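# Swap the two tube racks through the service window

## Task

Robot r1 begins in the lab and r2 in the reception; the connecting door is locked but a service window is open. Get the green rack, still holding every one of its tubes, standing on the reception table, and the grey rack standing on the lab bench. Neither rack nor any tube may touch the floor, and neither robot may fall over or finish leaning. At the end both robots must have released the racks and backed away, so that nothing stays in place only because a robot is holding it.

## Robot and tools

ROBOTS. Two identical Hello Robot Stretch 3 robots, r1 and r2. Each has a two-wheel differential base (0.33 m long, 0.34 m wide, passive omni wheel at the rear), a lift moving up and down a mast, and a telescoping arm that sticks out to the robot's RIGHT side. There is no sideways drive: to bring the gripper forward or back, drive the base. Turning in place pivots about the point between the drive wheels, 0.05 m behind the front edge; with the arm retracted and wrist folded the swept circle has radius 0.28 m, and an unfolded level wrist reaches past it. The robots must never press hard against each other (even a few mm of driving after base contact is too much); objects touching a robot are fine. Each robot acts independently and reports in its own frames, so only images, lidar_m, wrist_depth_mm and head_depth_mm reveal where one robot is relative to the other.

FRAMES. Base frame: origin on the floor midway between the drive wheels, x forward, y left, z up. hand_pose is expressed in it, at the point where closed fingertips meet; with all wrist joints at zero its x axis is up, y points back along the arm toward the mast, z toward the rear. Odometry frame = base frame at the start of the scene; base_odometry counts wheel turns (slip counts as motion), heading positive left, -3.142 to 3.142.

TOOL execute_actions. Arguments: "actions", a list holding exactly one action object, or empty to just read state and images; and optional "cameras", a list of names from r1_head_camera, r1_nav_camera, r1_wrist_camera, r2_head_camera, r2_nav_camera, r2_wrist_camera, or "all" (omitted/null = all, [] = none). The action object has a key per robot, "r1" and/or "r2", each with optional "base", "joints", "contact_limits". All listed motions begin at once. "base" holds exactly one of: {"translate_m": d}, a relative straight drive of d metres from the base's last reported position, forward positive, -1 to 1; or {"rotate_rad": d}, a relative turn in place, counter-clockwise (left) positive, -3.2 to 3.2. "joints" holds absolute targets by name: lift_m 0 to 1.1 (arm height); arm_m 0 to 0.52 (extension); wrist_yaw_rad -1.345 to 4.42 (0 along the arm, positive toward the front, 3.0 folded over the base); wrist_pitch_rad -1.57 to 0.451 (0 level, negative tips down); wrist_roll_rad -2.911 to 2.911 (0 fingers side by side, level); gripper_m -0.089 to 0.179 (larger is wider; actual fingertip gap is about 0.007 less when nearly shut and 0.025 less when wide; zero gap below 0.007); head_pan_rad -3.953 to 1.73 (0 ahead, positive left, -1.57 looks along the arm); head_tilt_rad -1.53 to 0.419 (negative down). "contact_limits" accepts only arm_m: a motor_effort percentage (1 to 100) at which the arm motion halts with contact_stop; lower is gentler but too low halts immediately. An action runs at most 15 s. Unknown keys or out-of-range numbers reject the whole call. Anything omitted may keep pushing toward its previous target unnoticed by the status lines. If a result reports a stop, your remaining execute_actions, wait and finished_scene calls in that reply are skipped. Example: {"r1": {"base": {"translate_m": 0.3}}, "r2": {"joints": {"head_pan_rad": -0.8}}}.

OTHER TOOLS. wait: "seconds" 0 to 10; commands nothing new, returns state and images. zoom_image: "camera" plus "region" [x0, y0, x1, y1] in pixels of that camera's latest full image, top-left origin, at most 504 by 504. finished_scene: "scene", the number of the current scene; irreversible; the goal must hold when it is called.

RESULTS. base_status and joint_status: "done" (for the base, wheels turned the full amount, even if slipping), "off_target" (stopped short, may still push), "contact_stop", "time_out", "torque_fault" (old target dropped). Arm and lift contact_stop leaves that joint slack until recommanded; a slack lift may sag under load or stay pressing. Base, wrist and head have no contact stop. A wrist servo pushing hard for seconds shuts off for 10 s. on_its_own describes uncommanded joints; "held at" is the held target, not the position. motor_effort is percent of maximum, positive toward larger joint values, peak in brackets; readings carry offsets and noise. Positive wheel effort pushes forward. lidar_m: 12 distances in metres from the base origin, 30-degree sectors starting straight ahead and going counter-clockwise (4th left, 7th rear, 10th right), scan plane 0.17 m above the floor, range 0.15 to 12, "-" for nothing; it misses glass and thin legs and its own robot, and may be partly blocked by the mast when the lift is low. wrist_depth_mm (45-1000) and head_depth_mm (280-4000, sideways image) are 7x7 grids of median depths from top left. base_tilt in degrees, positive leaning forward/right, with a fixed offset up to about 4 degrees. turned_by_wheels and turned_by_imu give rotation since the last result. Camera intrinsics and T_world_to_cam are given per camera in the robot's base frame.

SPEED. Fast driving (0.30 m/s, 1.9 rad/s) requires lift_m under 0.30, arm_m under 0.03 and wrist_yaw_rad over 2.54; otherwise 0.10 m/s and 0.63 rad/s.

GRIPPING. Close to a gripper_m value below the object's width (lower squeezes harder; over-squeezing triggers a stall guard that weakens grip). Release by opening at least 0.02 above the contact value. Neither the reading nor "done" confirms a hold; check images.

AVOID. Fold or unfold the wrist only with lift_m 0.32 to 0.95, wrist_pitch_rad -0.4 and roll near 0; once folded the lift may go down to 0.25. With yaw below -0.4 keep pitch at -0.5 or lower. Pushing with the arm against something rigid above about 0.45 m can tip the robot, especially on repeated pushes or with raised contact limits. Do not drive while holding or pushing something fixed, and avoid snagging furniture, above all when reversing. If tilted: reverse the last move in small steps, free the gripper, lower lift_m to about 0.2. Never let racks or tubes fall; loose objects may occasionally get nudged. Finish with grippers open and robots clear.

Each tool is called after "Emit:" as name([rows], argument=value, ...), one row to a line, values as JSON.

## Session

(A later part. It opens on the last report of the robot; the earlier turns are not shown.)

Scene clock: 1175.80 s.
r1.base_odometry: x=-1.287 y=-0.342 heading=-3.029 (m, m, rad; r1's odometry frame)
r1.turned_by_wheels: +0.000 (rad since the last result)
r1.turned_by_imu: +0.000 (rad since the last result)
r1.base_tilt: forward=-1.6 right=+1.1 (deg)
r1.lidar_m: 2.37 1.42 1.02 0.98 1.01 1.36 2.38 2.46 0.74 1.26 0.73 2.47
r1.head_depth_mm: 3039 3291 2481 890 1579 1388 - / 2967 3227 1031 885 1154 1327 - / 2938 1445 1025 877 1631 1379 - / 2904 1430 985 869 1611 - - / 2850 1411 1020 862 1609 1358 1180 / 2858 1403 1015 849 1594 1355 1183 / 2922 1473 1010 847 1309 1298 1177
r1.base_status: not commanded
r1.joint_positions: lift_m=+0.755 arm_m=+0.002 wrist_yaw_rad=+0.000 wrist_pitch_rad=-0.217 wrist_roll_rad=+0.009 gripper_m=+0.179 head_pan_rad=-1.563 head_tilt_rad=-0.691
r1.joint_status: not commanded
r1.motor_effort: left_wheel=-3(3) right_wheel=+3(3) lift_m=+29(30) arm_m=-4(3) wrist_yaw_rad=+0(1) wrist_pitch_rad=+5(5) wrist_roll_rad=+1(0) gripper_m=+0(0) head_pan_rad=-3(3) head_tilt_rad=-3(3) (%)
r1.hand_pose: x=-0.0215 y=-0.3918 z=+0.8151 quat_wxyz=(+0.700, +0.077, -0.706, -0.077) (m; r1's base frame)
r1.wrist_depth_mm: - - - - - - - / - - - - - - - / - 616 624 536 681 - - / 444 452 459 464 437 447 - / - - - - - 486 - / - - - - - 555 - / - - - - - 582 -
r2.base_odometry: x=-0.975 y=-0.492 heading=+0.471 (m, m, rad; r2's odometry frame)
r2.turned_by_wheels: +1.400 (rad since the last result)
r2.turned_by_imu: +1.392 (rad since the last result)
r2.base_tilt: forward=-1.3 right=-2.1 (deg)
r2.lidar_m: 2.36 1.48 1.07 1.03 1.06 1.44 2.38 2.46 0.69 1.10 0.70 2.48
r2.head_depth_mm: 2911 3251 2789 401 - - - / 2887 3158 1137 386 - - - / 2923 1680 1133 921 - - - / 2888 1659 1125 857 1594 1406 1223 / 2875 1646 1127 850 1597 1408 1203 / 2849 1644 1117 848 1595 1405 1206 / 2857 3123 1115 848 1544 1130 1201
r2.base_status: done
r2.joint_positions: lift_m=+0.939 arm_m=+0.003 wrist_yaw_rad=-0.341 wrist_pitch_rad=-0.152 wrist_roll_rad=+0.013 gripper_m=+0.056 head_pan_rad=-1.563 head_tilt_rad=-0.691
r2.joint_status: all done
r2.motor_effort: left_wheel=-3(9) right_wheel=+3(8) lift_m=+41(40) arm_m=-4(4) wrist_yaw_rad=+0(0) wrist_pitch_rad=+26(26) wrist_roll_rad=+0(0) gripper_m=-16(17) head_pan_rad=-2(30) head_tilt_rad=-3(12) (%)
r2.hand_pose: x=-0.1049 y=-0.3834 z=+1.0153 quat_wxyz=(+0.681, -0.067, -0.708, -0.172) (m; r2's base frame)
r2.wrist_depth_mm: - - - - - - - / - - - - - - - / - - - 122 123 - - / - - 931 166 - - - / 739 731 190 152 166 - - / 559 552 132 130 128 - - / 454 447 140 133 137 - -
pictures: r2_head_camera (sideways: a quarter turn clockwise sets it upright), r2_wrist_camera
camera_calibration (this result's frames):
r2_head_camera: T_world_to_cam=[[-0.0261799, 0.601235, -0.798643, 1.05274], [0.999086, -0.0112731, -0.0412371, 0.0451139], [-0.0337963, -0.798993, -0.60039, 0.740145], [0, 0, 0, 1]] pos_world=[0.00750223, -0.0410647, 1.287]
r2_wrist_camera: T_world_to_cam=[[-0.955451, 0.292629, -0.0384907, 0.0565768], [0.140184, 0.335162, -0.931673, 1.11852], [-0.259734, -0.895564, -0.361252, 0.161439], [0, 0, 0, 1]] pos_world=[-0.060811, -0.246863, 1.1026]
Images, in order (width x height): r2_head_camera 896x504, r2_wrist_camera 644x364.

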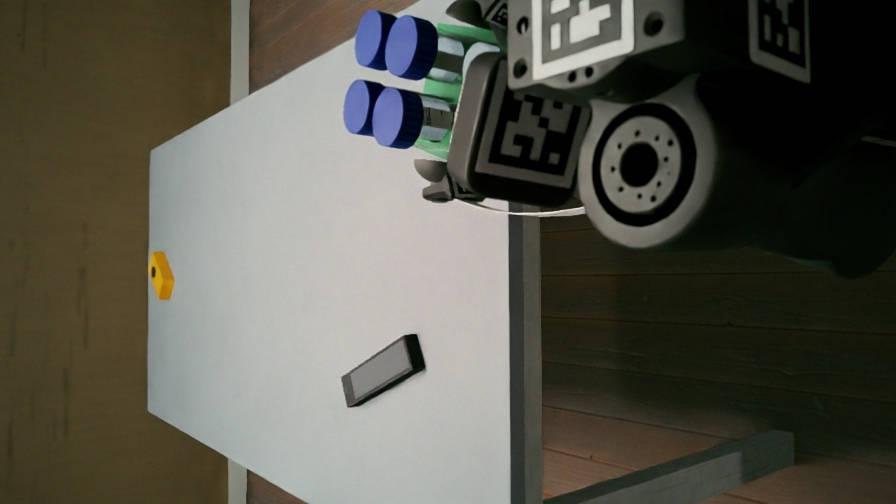

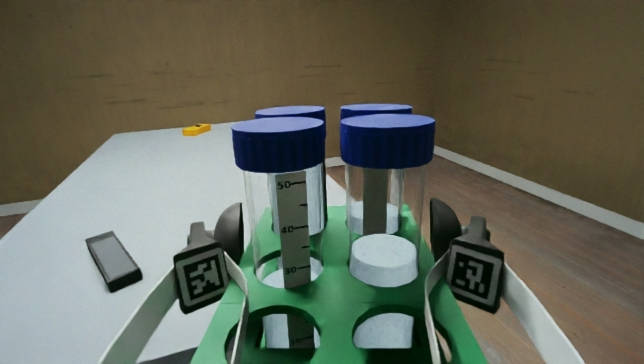

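Emit:
execute_actions([
  {"r2": {"joints": {"arm_m": 0.42, "lift_m": 0.79}}},
], cameras=["r2_wrist_camera", "r2_head_camera"])

Emit:
execute_actions([
  {"r2": {"joints": {"lift_m": 0.75}}},
], cameras=["r2_wrist_camera"])

Scene clock: 1188.47 s.
r1.base_odometry: x=-1.287 y=-0.342 heading=-3.029 (m, m, rad; r1's odometry frame)
r1.turned_by_wheels: +0.000 (rad since the last result)
r1.turned_by_imu: -0.001 (rad since the last result)
r1.base_tilt: forward=-1.5 right=+1.0 (deg)
r1.lidar_m: 2.36 1.42 1.02 0.98 1.01 1.36 2.38 2.44 0.74 1.26 0.73 2.47
r1.head_depth_mm: 2995 3280 2489 889 1582 1371 - / 3038 3231 1037 883 1147 1324 - / 2952 1431 1027 876 1638 1375 - / 2925 1415 985 870 1626 - - / 2888 1401 1018 860 1622 1370 1182 / 2896 1397 1017 857 1611 1360 1182 / 2940 1470 1006 847 1299 1301 1175
r1.base_status: not commanded
r1.joint_positions: lift_m=+0.755 arm_m=+0.002 wrist_yaw_rad=+0.000 wrist_pitch_rad=-0.217 wrist_roll_rad=+0.009 gripper_m=+0.179 head_pan_rad=-1.563 head_tilt_rad=-0.691
r1.joint_status: not commanded
r1.motor_effort: left_wheel=-3(3) right_wheel=+3(3) lift_m=+30(30) arm_m=-4(4) wrist_yaw_rad=+1(0) wrist_pitch_rad=+5(4) wrist_roll_rad=+1(1) gripper_m=+1(0) head_pan_rad=-2(2) head_tilt_rad=-3(3) (%)
r1.hand_pose: x=-0.0215 y=-0.3918 z=+0.8151 quat_wxyz=(+0.700, +0.077, -0.706, -0.077) (m; r1's base frame)
r1.wrist_depth_mm: - - - - - - - / - - - - - - - / - 630 633 539 673 - - / 447 447 460 465 437 444 - / - - - - - 485 - / - - - - - 553 - / - - - - - 586 -
r2.base_odometry: x=-0.975 y=-0.492 heading=+0.471 (m, m, rad; r2's odometry frame)
r2.turned_by_wheels: +0.000 (rad since the last result)
r2.turned_by_imu: -0.002 (rad since the last result)
r2.base_tilt: forward=-1.3 right=-2.0 (deg)
r2.lidar_m: 2.36 1.47 1.07 1.03 1.06 1.44 2.38 2.46 0.69 1.10 0.70 2.47
r2.head_depth_mm: 2928 3259 2818 862 898 - - / 2910 3146 1186 - 1433 1313 1217 / 2890 1667 1247 803 1601 1414 1210 / 2879 1657 1175 810 1607 1412 1209 / 2938 1643 1123 849 1601 1410 1212 / 2868 1636 1118 848 1591 1405 1203 / 2842 3122 1114 843 1547 1127 1201
r2.base_status: not commanded
r2.joint_positions: lift_m=+0.790 arm_m=+0.420 wrist_yaw_rad=-0.340 wrist_pitch_rad=-0.152 wrist_roll_rad=+0.013 gripper_m=+0.056 head_pan_rad=-1.563 head_tilt_rad=-0.691
r2.joint_status: all done
r2.motor_effort: left_wheel=-3(3) right_wheel=+3(3) lift_m=+18(36) arm_m=+4(4) wrist_yaw_rad=+0(0) wrist_pitch_rad=+26(26) wrist_roll_rad=+0(0) gripper_m=-17(17) head_pan_rad=-2(2) head_tilt_rad=-3(4) (%)
r2.hand_pose: x=-0.1048 y=-0.7999 z=+0.8666 quat_wxyz=(+0.681, -0.067, -0.708, -0.172) (m; r2's base frame)
r2.wrist_depth_mm: - - - - - - - / - - - - - - - / - - 828 121 123 - - / 593 563 510 168 460 - - / 402 398 190 150 166 394 - / 311 307 131 130 128 290 284 / 248 248 140 133 137 226 233
pictures: r2_head_camera (sideways: a quarter turn clockwise sets it upright), r2_wrist_camera
camera_calibration (this result's frames):
r2_head_camera: T_world_to_cam=[[-0.0261073, 0.601355, -0.798555, 1.05262], [0.999084, -0.0113892, -0.0412399, 0.0451175], [-0.0338947, -0.798901, -0.600507, 0.740298], [0, 0, 0, 1]] pos_world=[0.00749719, -0.0410627, 1.28699]
r2_wrist_camera: T_world_to_cam=[[-0.955549, 0.292312, -0.0384638, 0.172508], [0.139887, 0.334659, -0.931899, 1.11936], [-0.259533, -0.895856, -0.360673, -0.265984], [0, 0, 0, 1]] pos_world=[-0.0607755, -0.663313, 0.953834]
Images, in order (width x height): r2_head_camera 896x504, r2_wrist_camera 644x364.

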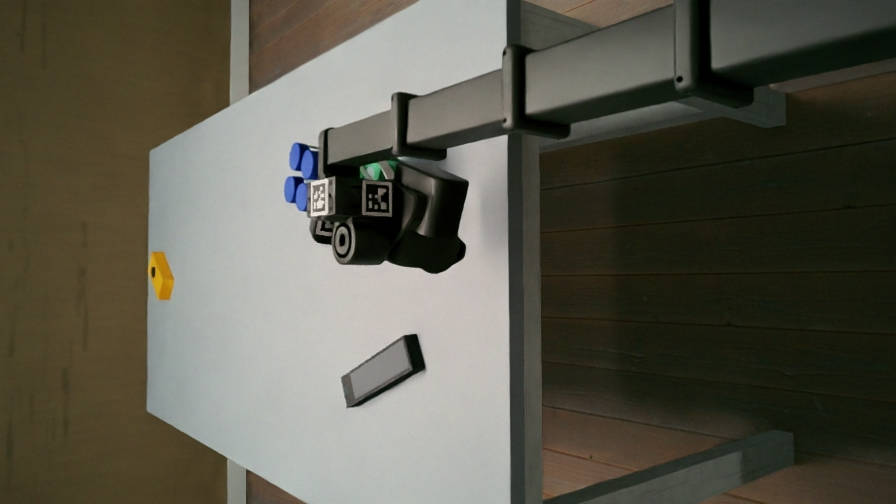

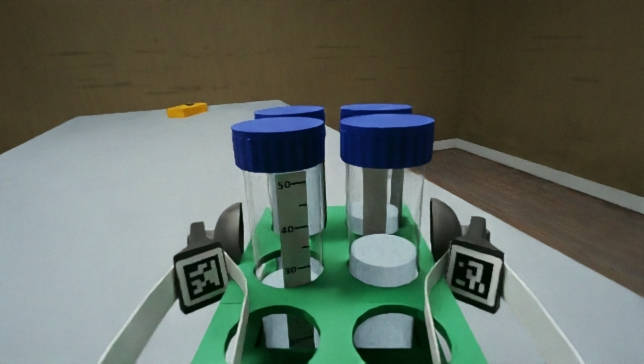

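Scene clock: 1189.63 s.
r1.base_odometry: x=-1.287 y=-0.342 heading=-3.029 (m, m, rad; r1's odometry frame)
r1.turned_by_wheels: +0.000 (rad since the last result)
r1.turned_by_imu: +0.000 (rad since the last result)
r1.base_tilt: forward=-1.8 right=+1.1 (deg)
r1.lidar_m: 2.37 1.42 1.03 0.98 1.01 1.36 2.38 2.45 0.73 1.26 0.73 2.47
r1.head_depth_mm: 3018 3312 2461 890 1594 1380 - / 3038 3225 1033 882 1155 1327 - / 2953 1435 1031 876 1624 1380 - / 2934 1415 984 870 1623 - - / 2861 1407 1013 860 1615 1372 1188 / 2857 1397 1011 852 1613 1354 1179 / 2967 1478 1003 847 1309 1295 1175
r1.base_status: not commanded
r1.joint_positions: lift_m=+0.755 arm_m=+0.002 wrist_yaw_rad=+0.000 wrist_pitch_rad=-0.217 wrist_roll_rad=+0.009 gripper_m=+0.179 head_pan_rad=-1.563 head_tilt_rad=-0.691
r1.joint_status: not commanded
r1.motor_effort: left_wheel=-3(3) right_wheel=+3(4) lift_m=+30(30) arm_m=-4(4) wrist_yaw_rad=+0(1) wrist_pitch_rad=+5(5) wrist_roll_rad=+0(0) gripper_m=+0(0) head_pan_rad=-3(3) head_tilt_rad=-3(3) (%)
r1.hand_pose: x=-0.0215 y=-0.3918 z=+0.8151 quat_wxyz=(+0.700, +0.077, -0.706, -0.077) (m; r1's base frame)
r1.wrist_depth_mm: - - - - - - - / - - - - - - - / - 612 632 540 675 - - / 450 448 458 466 439 443 - / - - - - - 488 - / - - - - - 553 - / - - - - - 576 -
r2.base_odometry: x=-0.975 y=-0.492 heading=+0.471 (m, m, rad; r2's odometry frame)
r2.turned_by_wheels: +0.000 (rad since the last result)
r2.turned_by_imu: +0.000 (rad since the last result)
r2.base_tilt: forward=-1.2 right=-2.1 (deg)
r2.lidar_m: 2.36 1.47 1.07 1.03 1.06 1.44 2.37 2.45 0.69 1.09 0.70 2.47
r2.head_depth_mm: 2915 3239 2807 863 901 1496 - / 2886 3141 1135 894 - 1380 1192 / 2910 1669 1189 790 1608 1419 1213 / 2901 1654 1153 824 1595 1414 1209 / 2891 1644 1121 854 1583 1409 1205 / 2847 1638 1118 851 1586 1411 1205 / 2864 3175 1111 844 1543 1131 1204
r2.base_status: not commanded
r2.joint_positions: lift_m=+0.750 arm_m=+0.420 wrist_yaw_rad=-0.340 wrist_pitch_rad=-0.151 wrist_roll_rad=+0.013 gripper_m=+0.056 head_pan_rad=-1.563 head_tilt_rad=-0.691
r2.joint_status: all done
r2.motor_effort: left_wheel=-3(3) right_wheel=+3(2) lift_m=+18(16) arm_m=+4(5) wrist_yaw_rad=+0(0) wrist_pitch_rad=+26(26) wrist_roll_rad=+0(0) gripper_m=-17(17) head_pan_rad=-2(2) head_tilt_rad=-4(3) (%)
r2.hand_pose: x=-0.1048 y=-0.8000 z=+0.8267 quat_wxyz=(+0.681, -0.068, -0.708, -0.172) (m; r2's base frame)
r2.wrist_depth_mm: - - - - - - - / - - - - - - - / 825 800 641 122 122 - - / 459 451 411 167 364 - - / 320 314 191 161 166 288 299 / 243 242 131 130 127 230 221 / 201 196 141 134 137 180 183
pictures: r2_wrist_camera
camera_calibration (this result's frames):
r2_wrist_camera: T_world_to_cam=[[-0.955554, 0.292299, -0.0384489, 0.170949], [0.139781, 0.33436, -0.932022, 1.08202], [-0.259573, -0.895971, -0.360357, -0.280762], [0, 0, 0, 1]] pos_world=[-0.0607727, -0.663306, 0.913862]
Images, in order (width x height): r2_wrist_camera 644x364.

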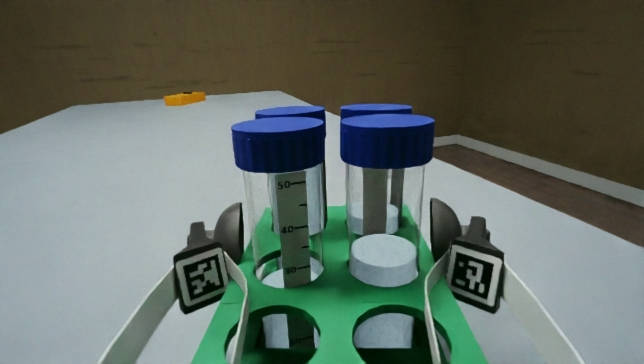

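Emit:
execute_actions([
  {"r2": {"joints": {"lift_m": 0.735}}},
], cameras=["r2_wrist_camera"])

Scene clock: 1193.60 s.
r1.base_odometry: x=-1.287 y=-0.342 heading=-3.029 (m, m, rad; r1's odometry frame)
r1.turned_by_wheels: +0.000 (rad since the last result)
r1.turned_by_imu: +0.000 (rad since the last result)
r1.base_tilt: forward=-1.5 right=+1.1 (deg)
r1.lidar_m: 2.37 1.43 1.02 0.98 1.01 1.36 2.38 2.46 0.73 1.26 0.73 2.48
r1.head_depth_mm: 3010 3316 2461 891 1597 1381 - / 2994 3255 1033 881 1157 1334 - / 2984 1426 1028 877 1637 1368 - / 2946 1418 986 867 1621 - - / 2883 1408 1013 860 1613 1368 1184 / 2846 1403 1016 855 1605 1361 1179 / 2939 1471 1003 844 1298 1299 1185
r1.base_status: not commanded
r1.joint_positions: lift_m=+0.755 arm_m=+0.002 wrist_yaw_rad=+0.000 wrist_pitch_rad=-0.217 wrist_roll_rad=+0.009 gripper_m=+0.179 head_pan_rad=-1.563 head_tilt_rad=-0.691
r1.joint_status: not commanded
r1.motor_effort: left_wheel=-3(3) right_wheel=+4(3) lift_m=+30(30) arm_m=-3(4) wrist_yaw_rad=+0(0) wrist_pitch_rad=+4(4) wrist_roll_rad=+1(1) gripper_m=+1(1) head_pan_rad=-3(3) head_tilt_rad=-3(3) (%)
r1.hand_pose: x=-0.0215 y=-0.3918 z=+0.8151 quat_wxyz=(+0.700, +0.077, -0.706, -0.077) (m; r1's base frame)
r1.wrist_depth_mm: - - - - - - - / - - - - - - - / - 621 634 537 680 - - / 449 453 460 465 432 444 - / - - - - - 485 - / - - - - - 555 - / - - - - - 587 -
r2.base_odometry: x=-0.975 y=-0.492 heading=+0.471 (m, m, rad; r2's odometry frame)
r2.turned_by_wheels: +0.000 (rad since the last result)
r2.turned_by_imu: -0.001 (rad since the last result)
r2.base_tilt: forward=-1.2 right=-2.1 (deg)
r2.lidar_m: 2.37 1.47 1.07 1.02 1.06 1.44 2.37 2.45 0.69 1.10 0.70 2.48
r2.head_depth_mm: 2890 3283 2820 862 917 1451 - / 2909 3123 1141 889 - 1378 1204 / 2887 1669 1156 - 1604 1408 1216 / 2876 1652 1129 867 1606 1413 1208 / 2886 1636 1119 852 1596 1405 1207 / 2879 1637 1115 848 1593 1402 1206 / 2844 3103 1113 847 1542 1128 1195
r2.base_status: not commanded
r2.joint_positions: lift_m=+0.736 arm_m=+0.420 wrist_yaw_rad=-0.340 wrist_pitch_rad=-0.119 wrist_roll_rad=+0.013 gripper_m=+0.056 head_pan_rad=-1.563 head_tilt_rad=-0.691
r2.joint_status: all done
r2.motor_effort: left_wheel=-2(3) right_wheel=+3(3) lift_m=+15(18) arm_m=+3(4) wrist_yaw_rad=+0(0) wrist_pitch_rad=+10(25) wrist_roll_rad=+0(0) gripper_m=-17(17) head_pan_rad=-2(2) head_tilt_rad=-3(3) (%)
r2.hand_pose: x=-0.1055 y=-0.8018 z=+0.8201 quat_wxyz=(+0.684, -0.079, -0.707, -0.161) (m; r2's base frame)
r2.wrist_depth_mm: - - - - - - - / - - - - - - - / - 900 706 122 122 - - / 473 453 408 165 265 - - / 317 313 189 160 157 292 281 / 239 235 131 129 127 225 216 / 191 189 139 134 136 172 178
pictures: r2_wrist_camera
camera_calibration (this result's frames):
r2_wrist_camera: T_world_to_cam=[[-0.955967, 0.291133, -0.0370022, 0.168447], [0.12955, 0.305498, -0.943339, 1.06157], [-0.263333, -0.906594, -0.329762, -0.318938], [0, 0, 0, 1]] pos_world=[-0.0604842, -0.662496, 0.90248]
Images, in order (width x height): r2_wrist_camera 644x364.

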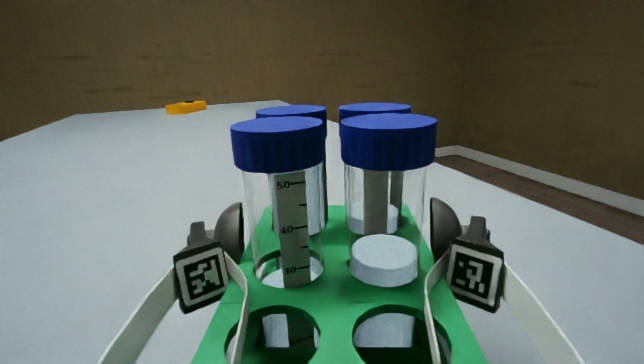

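The rack is resting on the table now. Release, raise, and retract.

Emit:
execute_actions([
  {"r2": {"joints": {"gripper_m": 0.14}}},
], cameras=["r2_wrist_camera"])

Emit:
execute_actions([
  {"r2": {"joints": {"lift_m": 0.86}}},
], cameras=[])

Emit:
execute_actions([
  {"r2": {"joints": {"arm_m": 0.05}}},
], cameras=["r2_head_camera", "r1_head_camera"])

Scene clock: 1203.47 s.
r1.base_odometry: x=-1.287 y=-0.342 heading=-3.029 (m, m, rad; r1's odometry frame)
r1.turned_by_wheels: +0.000 (rad since the last result)
r1.turned_by_imu: +0.000 (rad since the last result)
r1.base_tilt: forward=-1.6 right=+1.1 (deg)
r1.lidar_m: 2.36 1.42 1.02 0.98 1.01 1.35 2.38 2.45 0.73 1.25 0.73 2.48
r1.head_depth_mm: 3039 3316 2460 890 1594 1376 - / 3044 3193 1033 886 1153 1330 - / 2922 1431 1024 874 1633 1364 - / 2895 1420 989 869 1613 - - / 2885 1415 1019 865 1602 1375 1187 / 2884 1403 1013 851 1604 1360 1182 / 2923 1474 1003 845 1304 1305 1180
r1.base_status: not commanded
r1.joint_positions: lift_m=+0.755 arm_m=+0.002 wrist_yaw_rad=+0.000 wrist_pitch_rad=-0.217 wrist_roll_rad=+0.009 gripper_m=+0.179 head_pan_rad=-1.563 head_tilt_rad=-0.691
r1.joint_status: not commanded
r1.motor_effort: left_wheel=-3(3) right_wheel=+3(3) lift_m=+29(30) arm_m=-4(4) wrist_yaw_rad=+0(1) wrist_pitch_rad=+5(5) wrist_roll_rad=+1(1) gripper_m=+0(0) head_pan_rad=-3(2) head_tilt_rad=-3(3) (%)
r1.hand_pose: x=-0.0215 y=-0.3918 z=+0.8151 quat_wxyz=(+0.700, +0.077, -0.706, -0.077) (m; r1's base frame)
r1.wrist_depth_mm: - - - - - - - / - - - - - - - / - 618 625 535 669 - - / 442 449 460 467 439 445 - / - - - - - 490 - / - - - - - 557 - / - - - - - 581 -
r2.base_odometry: x=-0.975 y=-0.492 heading=+0.471 (m, m, rad; r2's odometry frame)
r2.turned_by_wheels: +0.000 (rad since the last result)
r2.turned_by_imu: -0.001 (rad since the last result)
r2.base_tilt: forward=-1.3 right=-2.1 (deg)
r2.lidar_m: 2.37 1.48 1.07 1.02 1.06 1.44 2.38 2.46 0.69 1.10 0.70 2.48
r2.head_depth_mm: 2921 3265 2801 860 920 1455 - / 2909 3142 1138 893 - 1386 1198 / 2901 1673 1158 - 1606 1412 1205 / 2887 1668 1174 868 1596 1415 1213 / 2879 1651 1121 853 1604 1404 1208 / 2869 1634 1122 848 1585 1412 1203 / 2861 3132 1112 845 1542 1129 1206
r2.base_status: not commanded
r2.joint_positions: lift_m=+0.736 arm_m=+0.420 wrist_yaw_rad=-0.340 wrist_pitch_rad=-0.120 wrist_roll_rad=+0.013 gripper_m=+0.140 head_pan_rad=-1.563 head_tilt_rad=-0.691
r2.joint_status: all done
r2.motor_effort: left_wheel=-2(2) right_wheel=+2(3) lift_m=+15(15) arm_m=+4(5) wrist_yaw_rad=+0(0) wrist_pitch_rad=+11(10) wrist_roll_rad=+0(0) gripper_m=+0(81) head_pan_rad=-3(3) head_tilt_rad=-3(4) (%)
r2.hand_pose: x=-0.1055 y=-0.8017 z=+0.8198 quat_wxyz=(+0.684, -0.079, -0.707, -0.161) (m; r2's base frame)
r2.wrist_depth_mm: - - - - - - - / - - - - - - - / 926 875 707 124 120 - - / 469 464 431 173 374 - - / 318 332 288 153 172 301 278 / 238 - 151 129 128 212 215 / 195 186 135 134 136 175 176
pictures: r2_wrist_camera
camera_calibration (this result's frames):
r2_wrist_camera: T_world_to_cam=[[-0.955957, 0.29116, -0.0370417, 0.168496], [0.1298, 0.306188, -0.943081, 1.06172], [-0.263245, -0.906353, -0.330495, -0.318168], [0, 0, 0, 1]] pos_world=[-0.0604917, -0.662516, 0.902373]
Images, in order (width x height): r2_wrist_camera 644x364.

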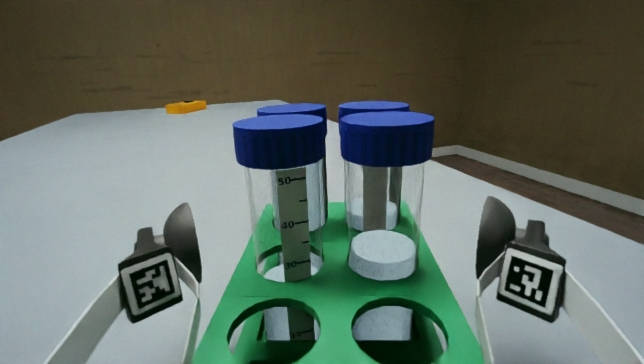

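Scene clock: 1205.43 s.
r1.base_odometry: x=-1.287 y=-0.342 heading=-3.029 (m, m, rad; r1's odometry frame)
r1.turned_by_wheels: +0.000 (rad since the last result)
r1.turned_by_imu: +0.000 (rad since the last result)
r1.base_tilt: forward=-1.7 right=+1.0 (deg)
r1.lidar_m: 2.36 1.42 1.02 0.98 1.01 1.35 2.38 2.45 0.73 1.25 0.73 2.48
r1.head_depth_mm: 3047 3264 2466 891 1581 1372 - / 3002 3258 1032 886 1146 1321 - / 3001 1428 1034 872 1620 1362 - / 2901 1425 984 866 1610 - - / 2907 1412 1018 860 1621 1367 1183 / 2852 1405 1014 853 1614 1354 1180 / 2940 1476 1005 847 1305 1299 1173
r1.base_status: not commanded
r1.joint_positions: lift_m=+0.755 arm_m=+0.002 wrist_yaw_rad=+0.000 wrist_pitch_rad=-0.217 wrist_roll_rad=+0.009 gripper_m=+0.179 head_pan_rad=-1.563 head_tilt_rad=-0.691
r1.joint_status: not commanded
r1.motor_effort: left_wheel=-3(3) right_wheel=+3(3) lift_m=+29(30) arm_m=-3(4) wrist_yaw_rad=+0(0) wrist_pitch_rad=+4(5) wrist_roll_rad=+1(0) gripper_m=+0(0) head_pan_rad=-3(2) head_tilt_rad=-3(2) (%)
r1.hand_pose: x=-0.0215 y=-0.3918 z=+0.8151 quat_wxyz=(+0.700, +0.077, -0.706, -0.077) (m; r1's base frame)
r1.wrist_depth_mm: - - - - - - - / - - - - - - - / - 626 637 530 676 - - / 445 452 458 465 435 447 - / - - - - - 485 - / - - - - - 557 - / - - - - - 582 -
r2.base_odometry: x=-0.975 y=-0.492 heading=+0.471 (m, m, rad; r2's odometry frame)
r2.turned_by_wheels: +0.000 (rad since the last result)
r2.turned_by_imu: +0.000 (rad since the last result)
r2.base_tilt: forward=-1.2 right=-2.0 (deg)
r2.lidar_m: 2.37 1.47 1.07 1.03 1.06 1.44 2.38 2.45 0.69 1.09 0.70 2.46
r2.head_depth_mm: 2907 3269 2813 930 - - 1219 / 2915 3182 - 860 1519 1258 1215 / 2887 1735 - 828 1605 1413 1207 / 2920 1655 1173 847 1601 1404 1204 / 2896 1640 1120 853 1585 1407 1208 / 2873 1639 1115 849 1588 1403 1206 / 2876 3141 1110 847 1540 1131 1202
r2.base_status: not commanded
r2.joint_positions: lift_m=+0.859 arm_m=+0.420 wrist_yaw_rad=-0.340 wrist_pitch_rad=-0.120 wrist_roll_rad=+0.013 gripper_m=+0.140 head_pan_rad=-1.563 head_tilt_rad=-0.691
r2.joint_status: all done
r2.motor_effort: left_wheel=-2(2) right_wheel=+3(3) lift_m=+39(39) arm_m=+5(3) wrist_yaw_rad=+0(0) wrist_pitch_rad=+10(10) wrist_roll_rad=+0(0) gripper_m=+0(0) head_pan_rad=-2(2) head_tilt_rad=-4(3) (%)
r2.hand_pose: x=-0.1055 y=-0.8017 z=+0.9436 quat_wxyz=(+0.684, -0.079, -0.707, -0.161) (m; r2's base frame)
r2.wrist_depth_mm: - - - - - - - / - - - - - - - / - - - - - - - / - 849 854 831 - - - / 613 625 564 551 595 - - / 447 - 432 431 421 398 - / 362 352 350 194 329 335 -
pictures: none
No camera images: the call's "cameras" was empty. Leave "cameras" out to get every camera's image.

Scene clock: 1209.37 s.
r1.base_odometry: x=-1.287 y=-0.342 heading=-3.029 (m, m, rad; r1's odometry frame)
r1.turned_by_wheels: +0.000 (rad since the last result)
r1.turned_by_imu: +0.000 (rad since the last result)
r1.base_tilt: forward=-1.7 right=+1.1 (deg)
r1.lidar_m: 2.36 1.42 1.02 0.98 1.01 1.35 2.38 2.45 0.73 1.25 0.73 2.47
r1.head_depth_mm: 3007 3290 2486 890 1595 1375 - / 3004 3242 1035 885 1159 1319 - / 2959 1433 1029 878 1620 1369 - / 2898 1414 984 872 1619 - - / 2852 1413 1016 860 1602 1370 1184 / 2838 1390 1013 852 1610 1363 1178 / 2963 1481 1004 846 1305 1294 1182
r1.base_status: not commanded
r1.joint_positions: lift_m=+0.755 arm_m=+0.002 wrist_yaw_rad=+0.000 wrist_pitch_rad=-0.217 wrist_roll_rad=+0.009 gripper_m=+0.179 head_pan_rad=-1.563 head_tilt_rad=-0.691
r1.joint_status: not commanded
r1.motor_effort: left_wheel=-3(3) right_wheel=+3(3) lift_m=+29(30) arm_m=-4(4) wrist_yaw_rad=+1(0) wrist_pitch_rad=+4(5) wrist_roll_rad=+0(1) gripper_m=+1(0) head_pan_rad=-3(3) head_tilt_rad=-3(3) (%)
r1.hand_pose: x=-0.0215 y=-0.3918 z=+0.8151 quat_wxyz=(+0.700, +0.077, -0.706, -0.077) (m; r1's base frame)
r1.wrist_depth_mm: - - - - - - - / - - - - - - - / - 620 636 538 687 - - / 446 451 452 467 435 445 - / - - - - - 488 - / - - - - - 552 - / - - - - - 591 -
r2.base_odometry: x=-0.975 y=-0.492 heading=+0.471 (m, m, rad; r2's odometry frame)
r2.turned_by_wheels: +0.000 (rad since the last result)
r2.turned_by_imu: -0.001 (rad since the last result)
r2.base_tilt: forward=-1.3 right=-2.2 (deg)
r2.lidar_m: 2.37 1.47 1.07 1.03 1.07 1.45 2.38 2.46 0.69 1.10 0.70 2.48
r2.head_depth_mm: 2932 3273 2808 863 902 - - / 2931 3120 1138 861 - - - / 2878 1672 1131 831 - - - / 2899 1665 1127 856 1597 1408 1166 / 2878 1651 1122 853 1594 1406 1207 / 2873 1634 1118 847 1590 1400 1202 / 2851 3154 1112 847 1547 1129 1198
r2.base_status: not commanded
r2.joint_positions: lift_m=+0.859 arm_m=+0.050 wrist_yaw_rad=-0.340 wrist_pitch_rad=-0.120 wrist_roll_rad=+0.013 gripper_m=+0.140 head_pan_rad=-1.563 head_tilt_rad=-0.691
r2.joint_status: all done
r2.motor_effort: left_wheel=-2(2) right_wheel=+3(3) lift_m=+38(38) arm_m=-4(6) wrist_yaw_rad=+0(0) wrist_pitch_rad=+10(10) wrist_roll_rad=+0(0) gripper_m=+0(0) head_pan_rad=-2(2) head_tilt_rad=-3(3) (%)
r2.hand_pose: x=-0.1055 y=-0.4324 z=+0.9436 quat_wxyz=(+0.684, -0.079, -0.707, -0.161) (m; r2's base frame)
r2.wrist_depth_mm: - - - - - - - / - - - - - - - / - - - - - - - / - 869 718 841 - - - / 587 626 479 558 595 - - / 454 - 440 433 468 - - / 364 357 382 - 536 - -
pictures: r1_head_camera (sideways: a quarter turn clockwise sets it upright), r2_head_camera (sideways: a quarter turn clockwise sets it upright)
camera_calibration (this result's frames):
r1_head_camera: T_world_to_cam=[[-0.00268432, 0.641803, -0.766865, 1.02005], [0.998645, -0.0381291, -0.0354065, 0.0456786], [-0.0519638, -0.765921, -0.640831, 0.790621], [0, 0, 0, 1]] pos_world=[-0.00179486, -0.0473747, 1.29051]
r2_head_camera: T_world_to_cam=[[-0.0261073, 0.601364, -0.798548, 1.05262], [0.999084, -0.0113889, -0.0412401, 0.0451178], [-0.0338949, -0.798894, -0.600516, 0.74031], [0, 0, 0, 1]] pos_world=[0.00749718, -0.0410625, 1.28699]
Images, in order (width x height): r1_head_camera 896x504, r2_head_camera 896x504.

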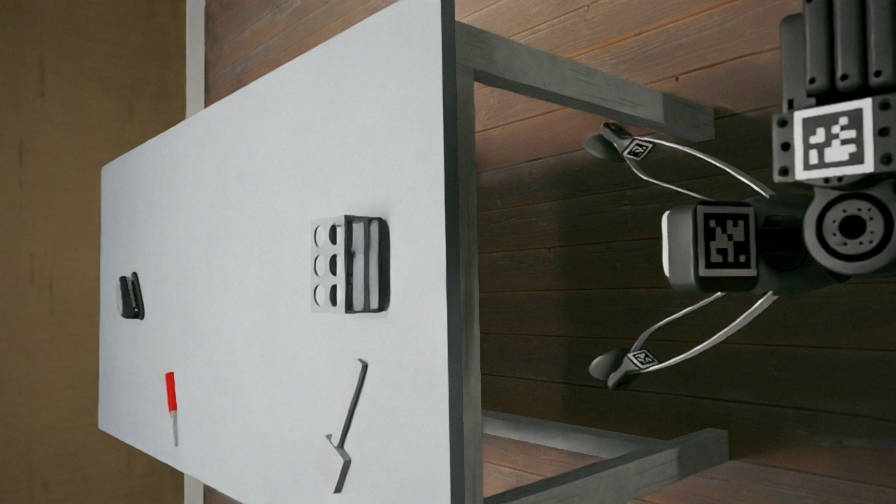

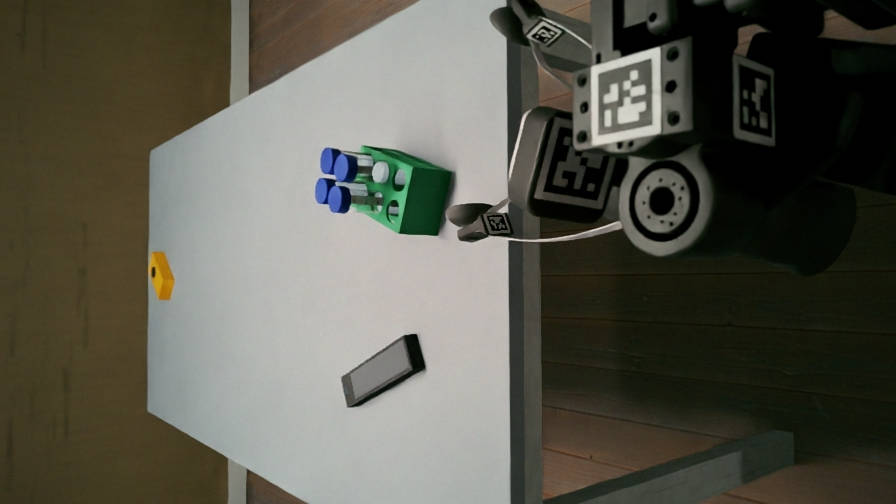

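Both racks are in place.

Emit:
finished_scene(scene=1)

The scene is finished: the task was done.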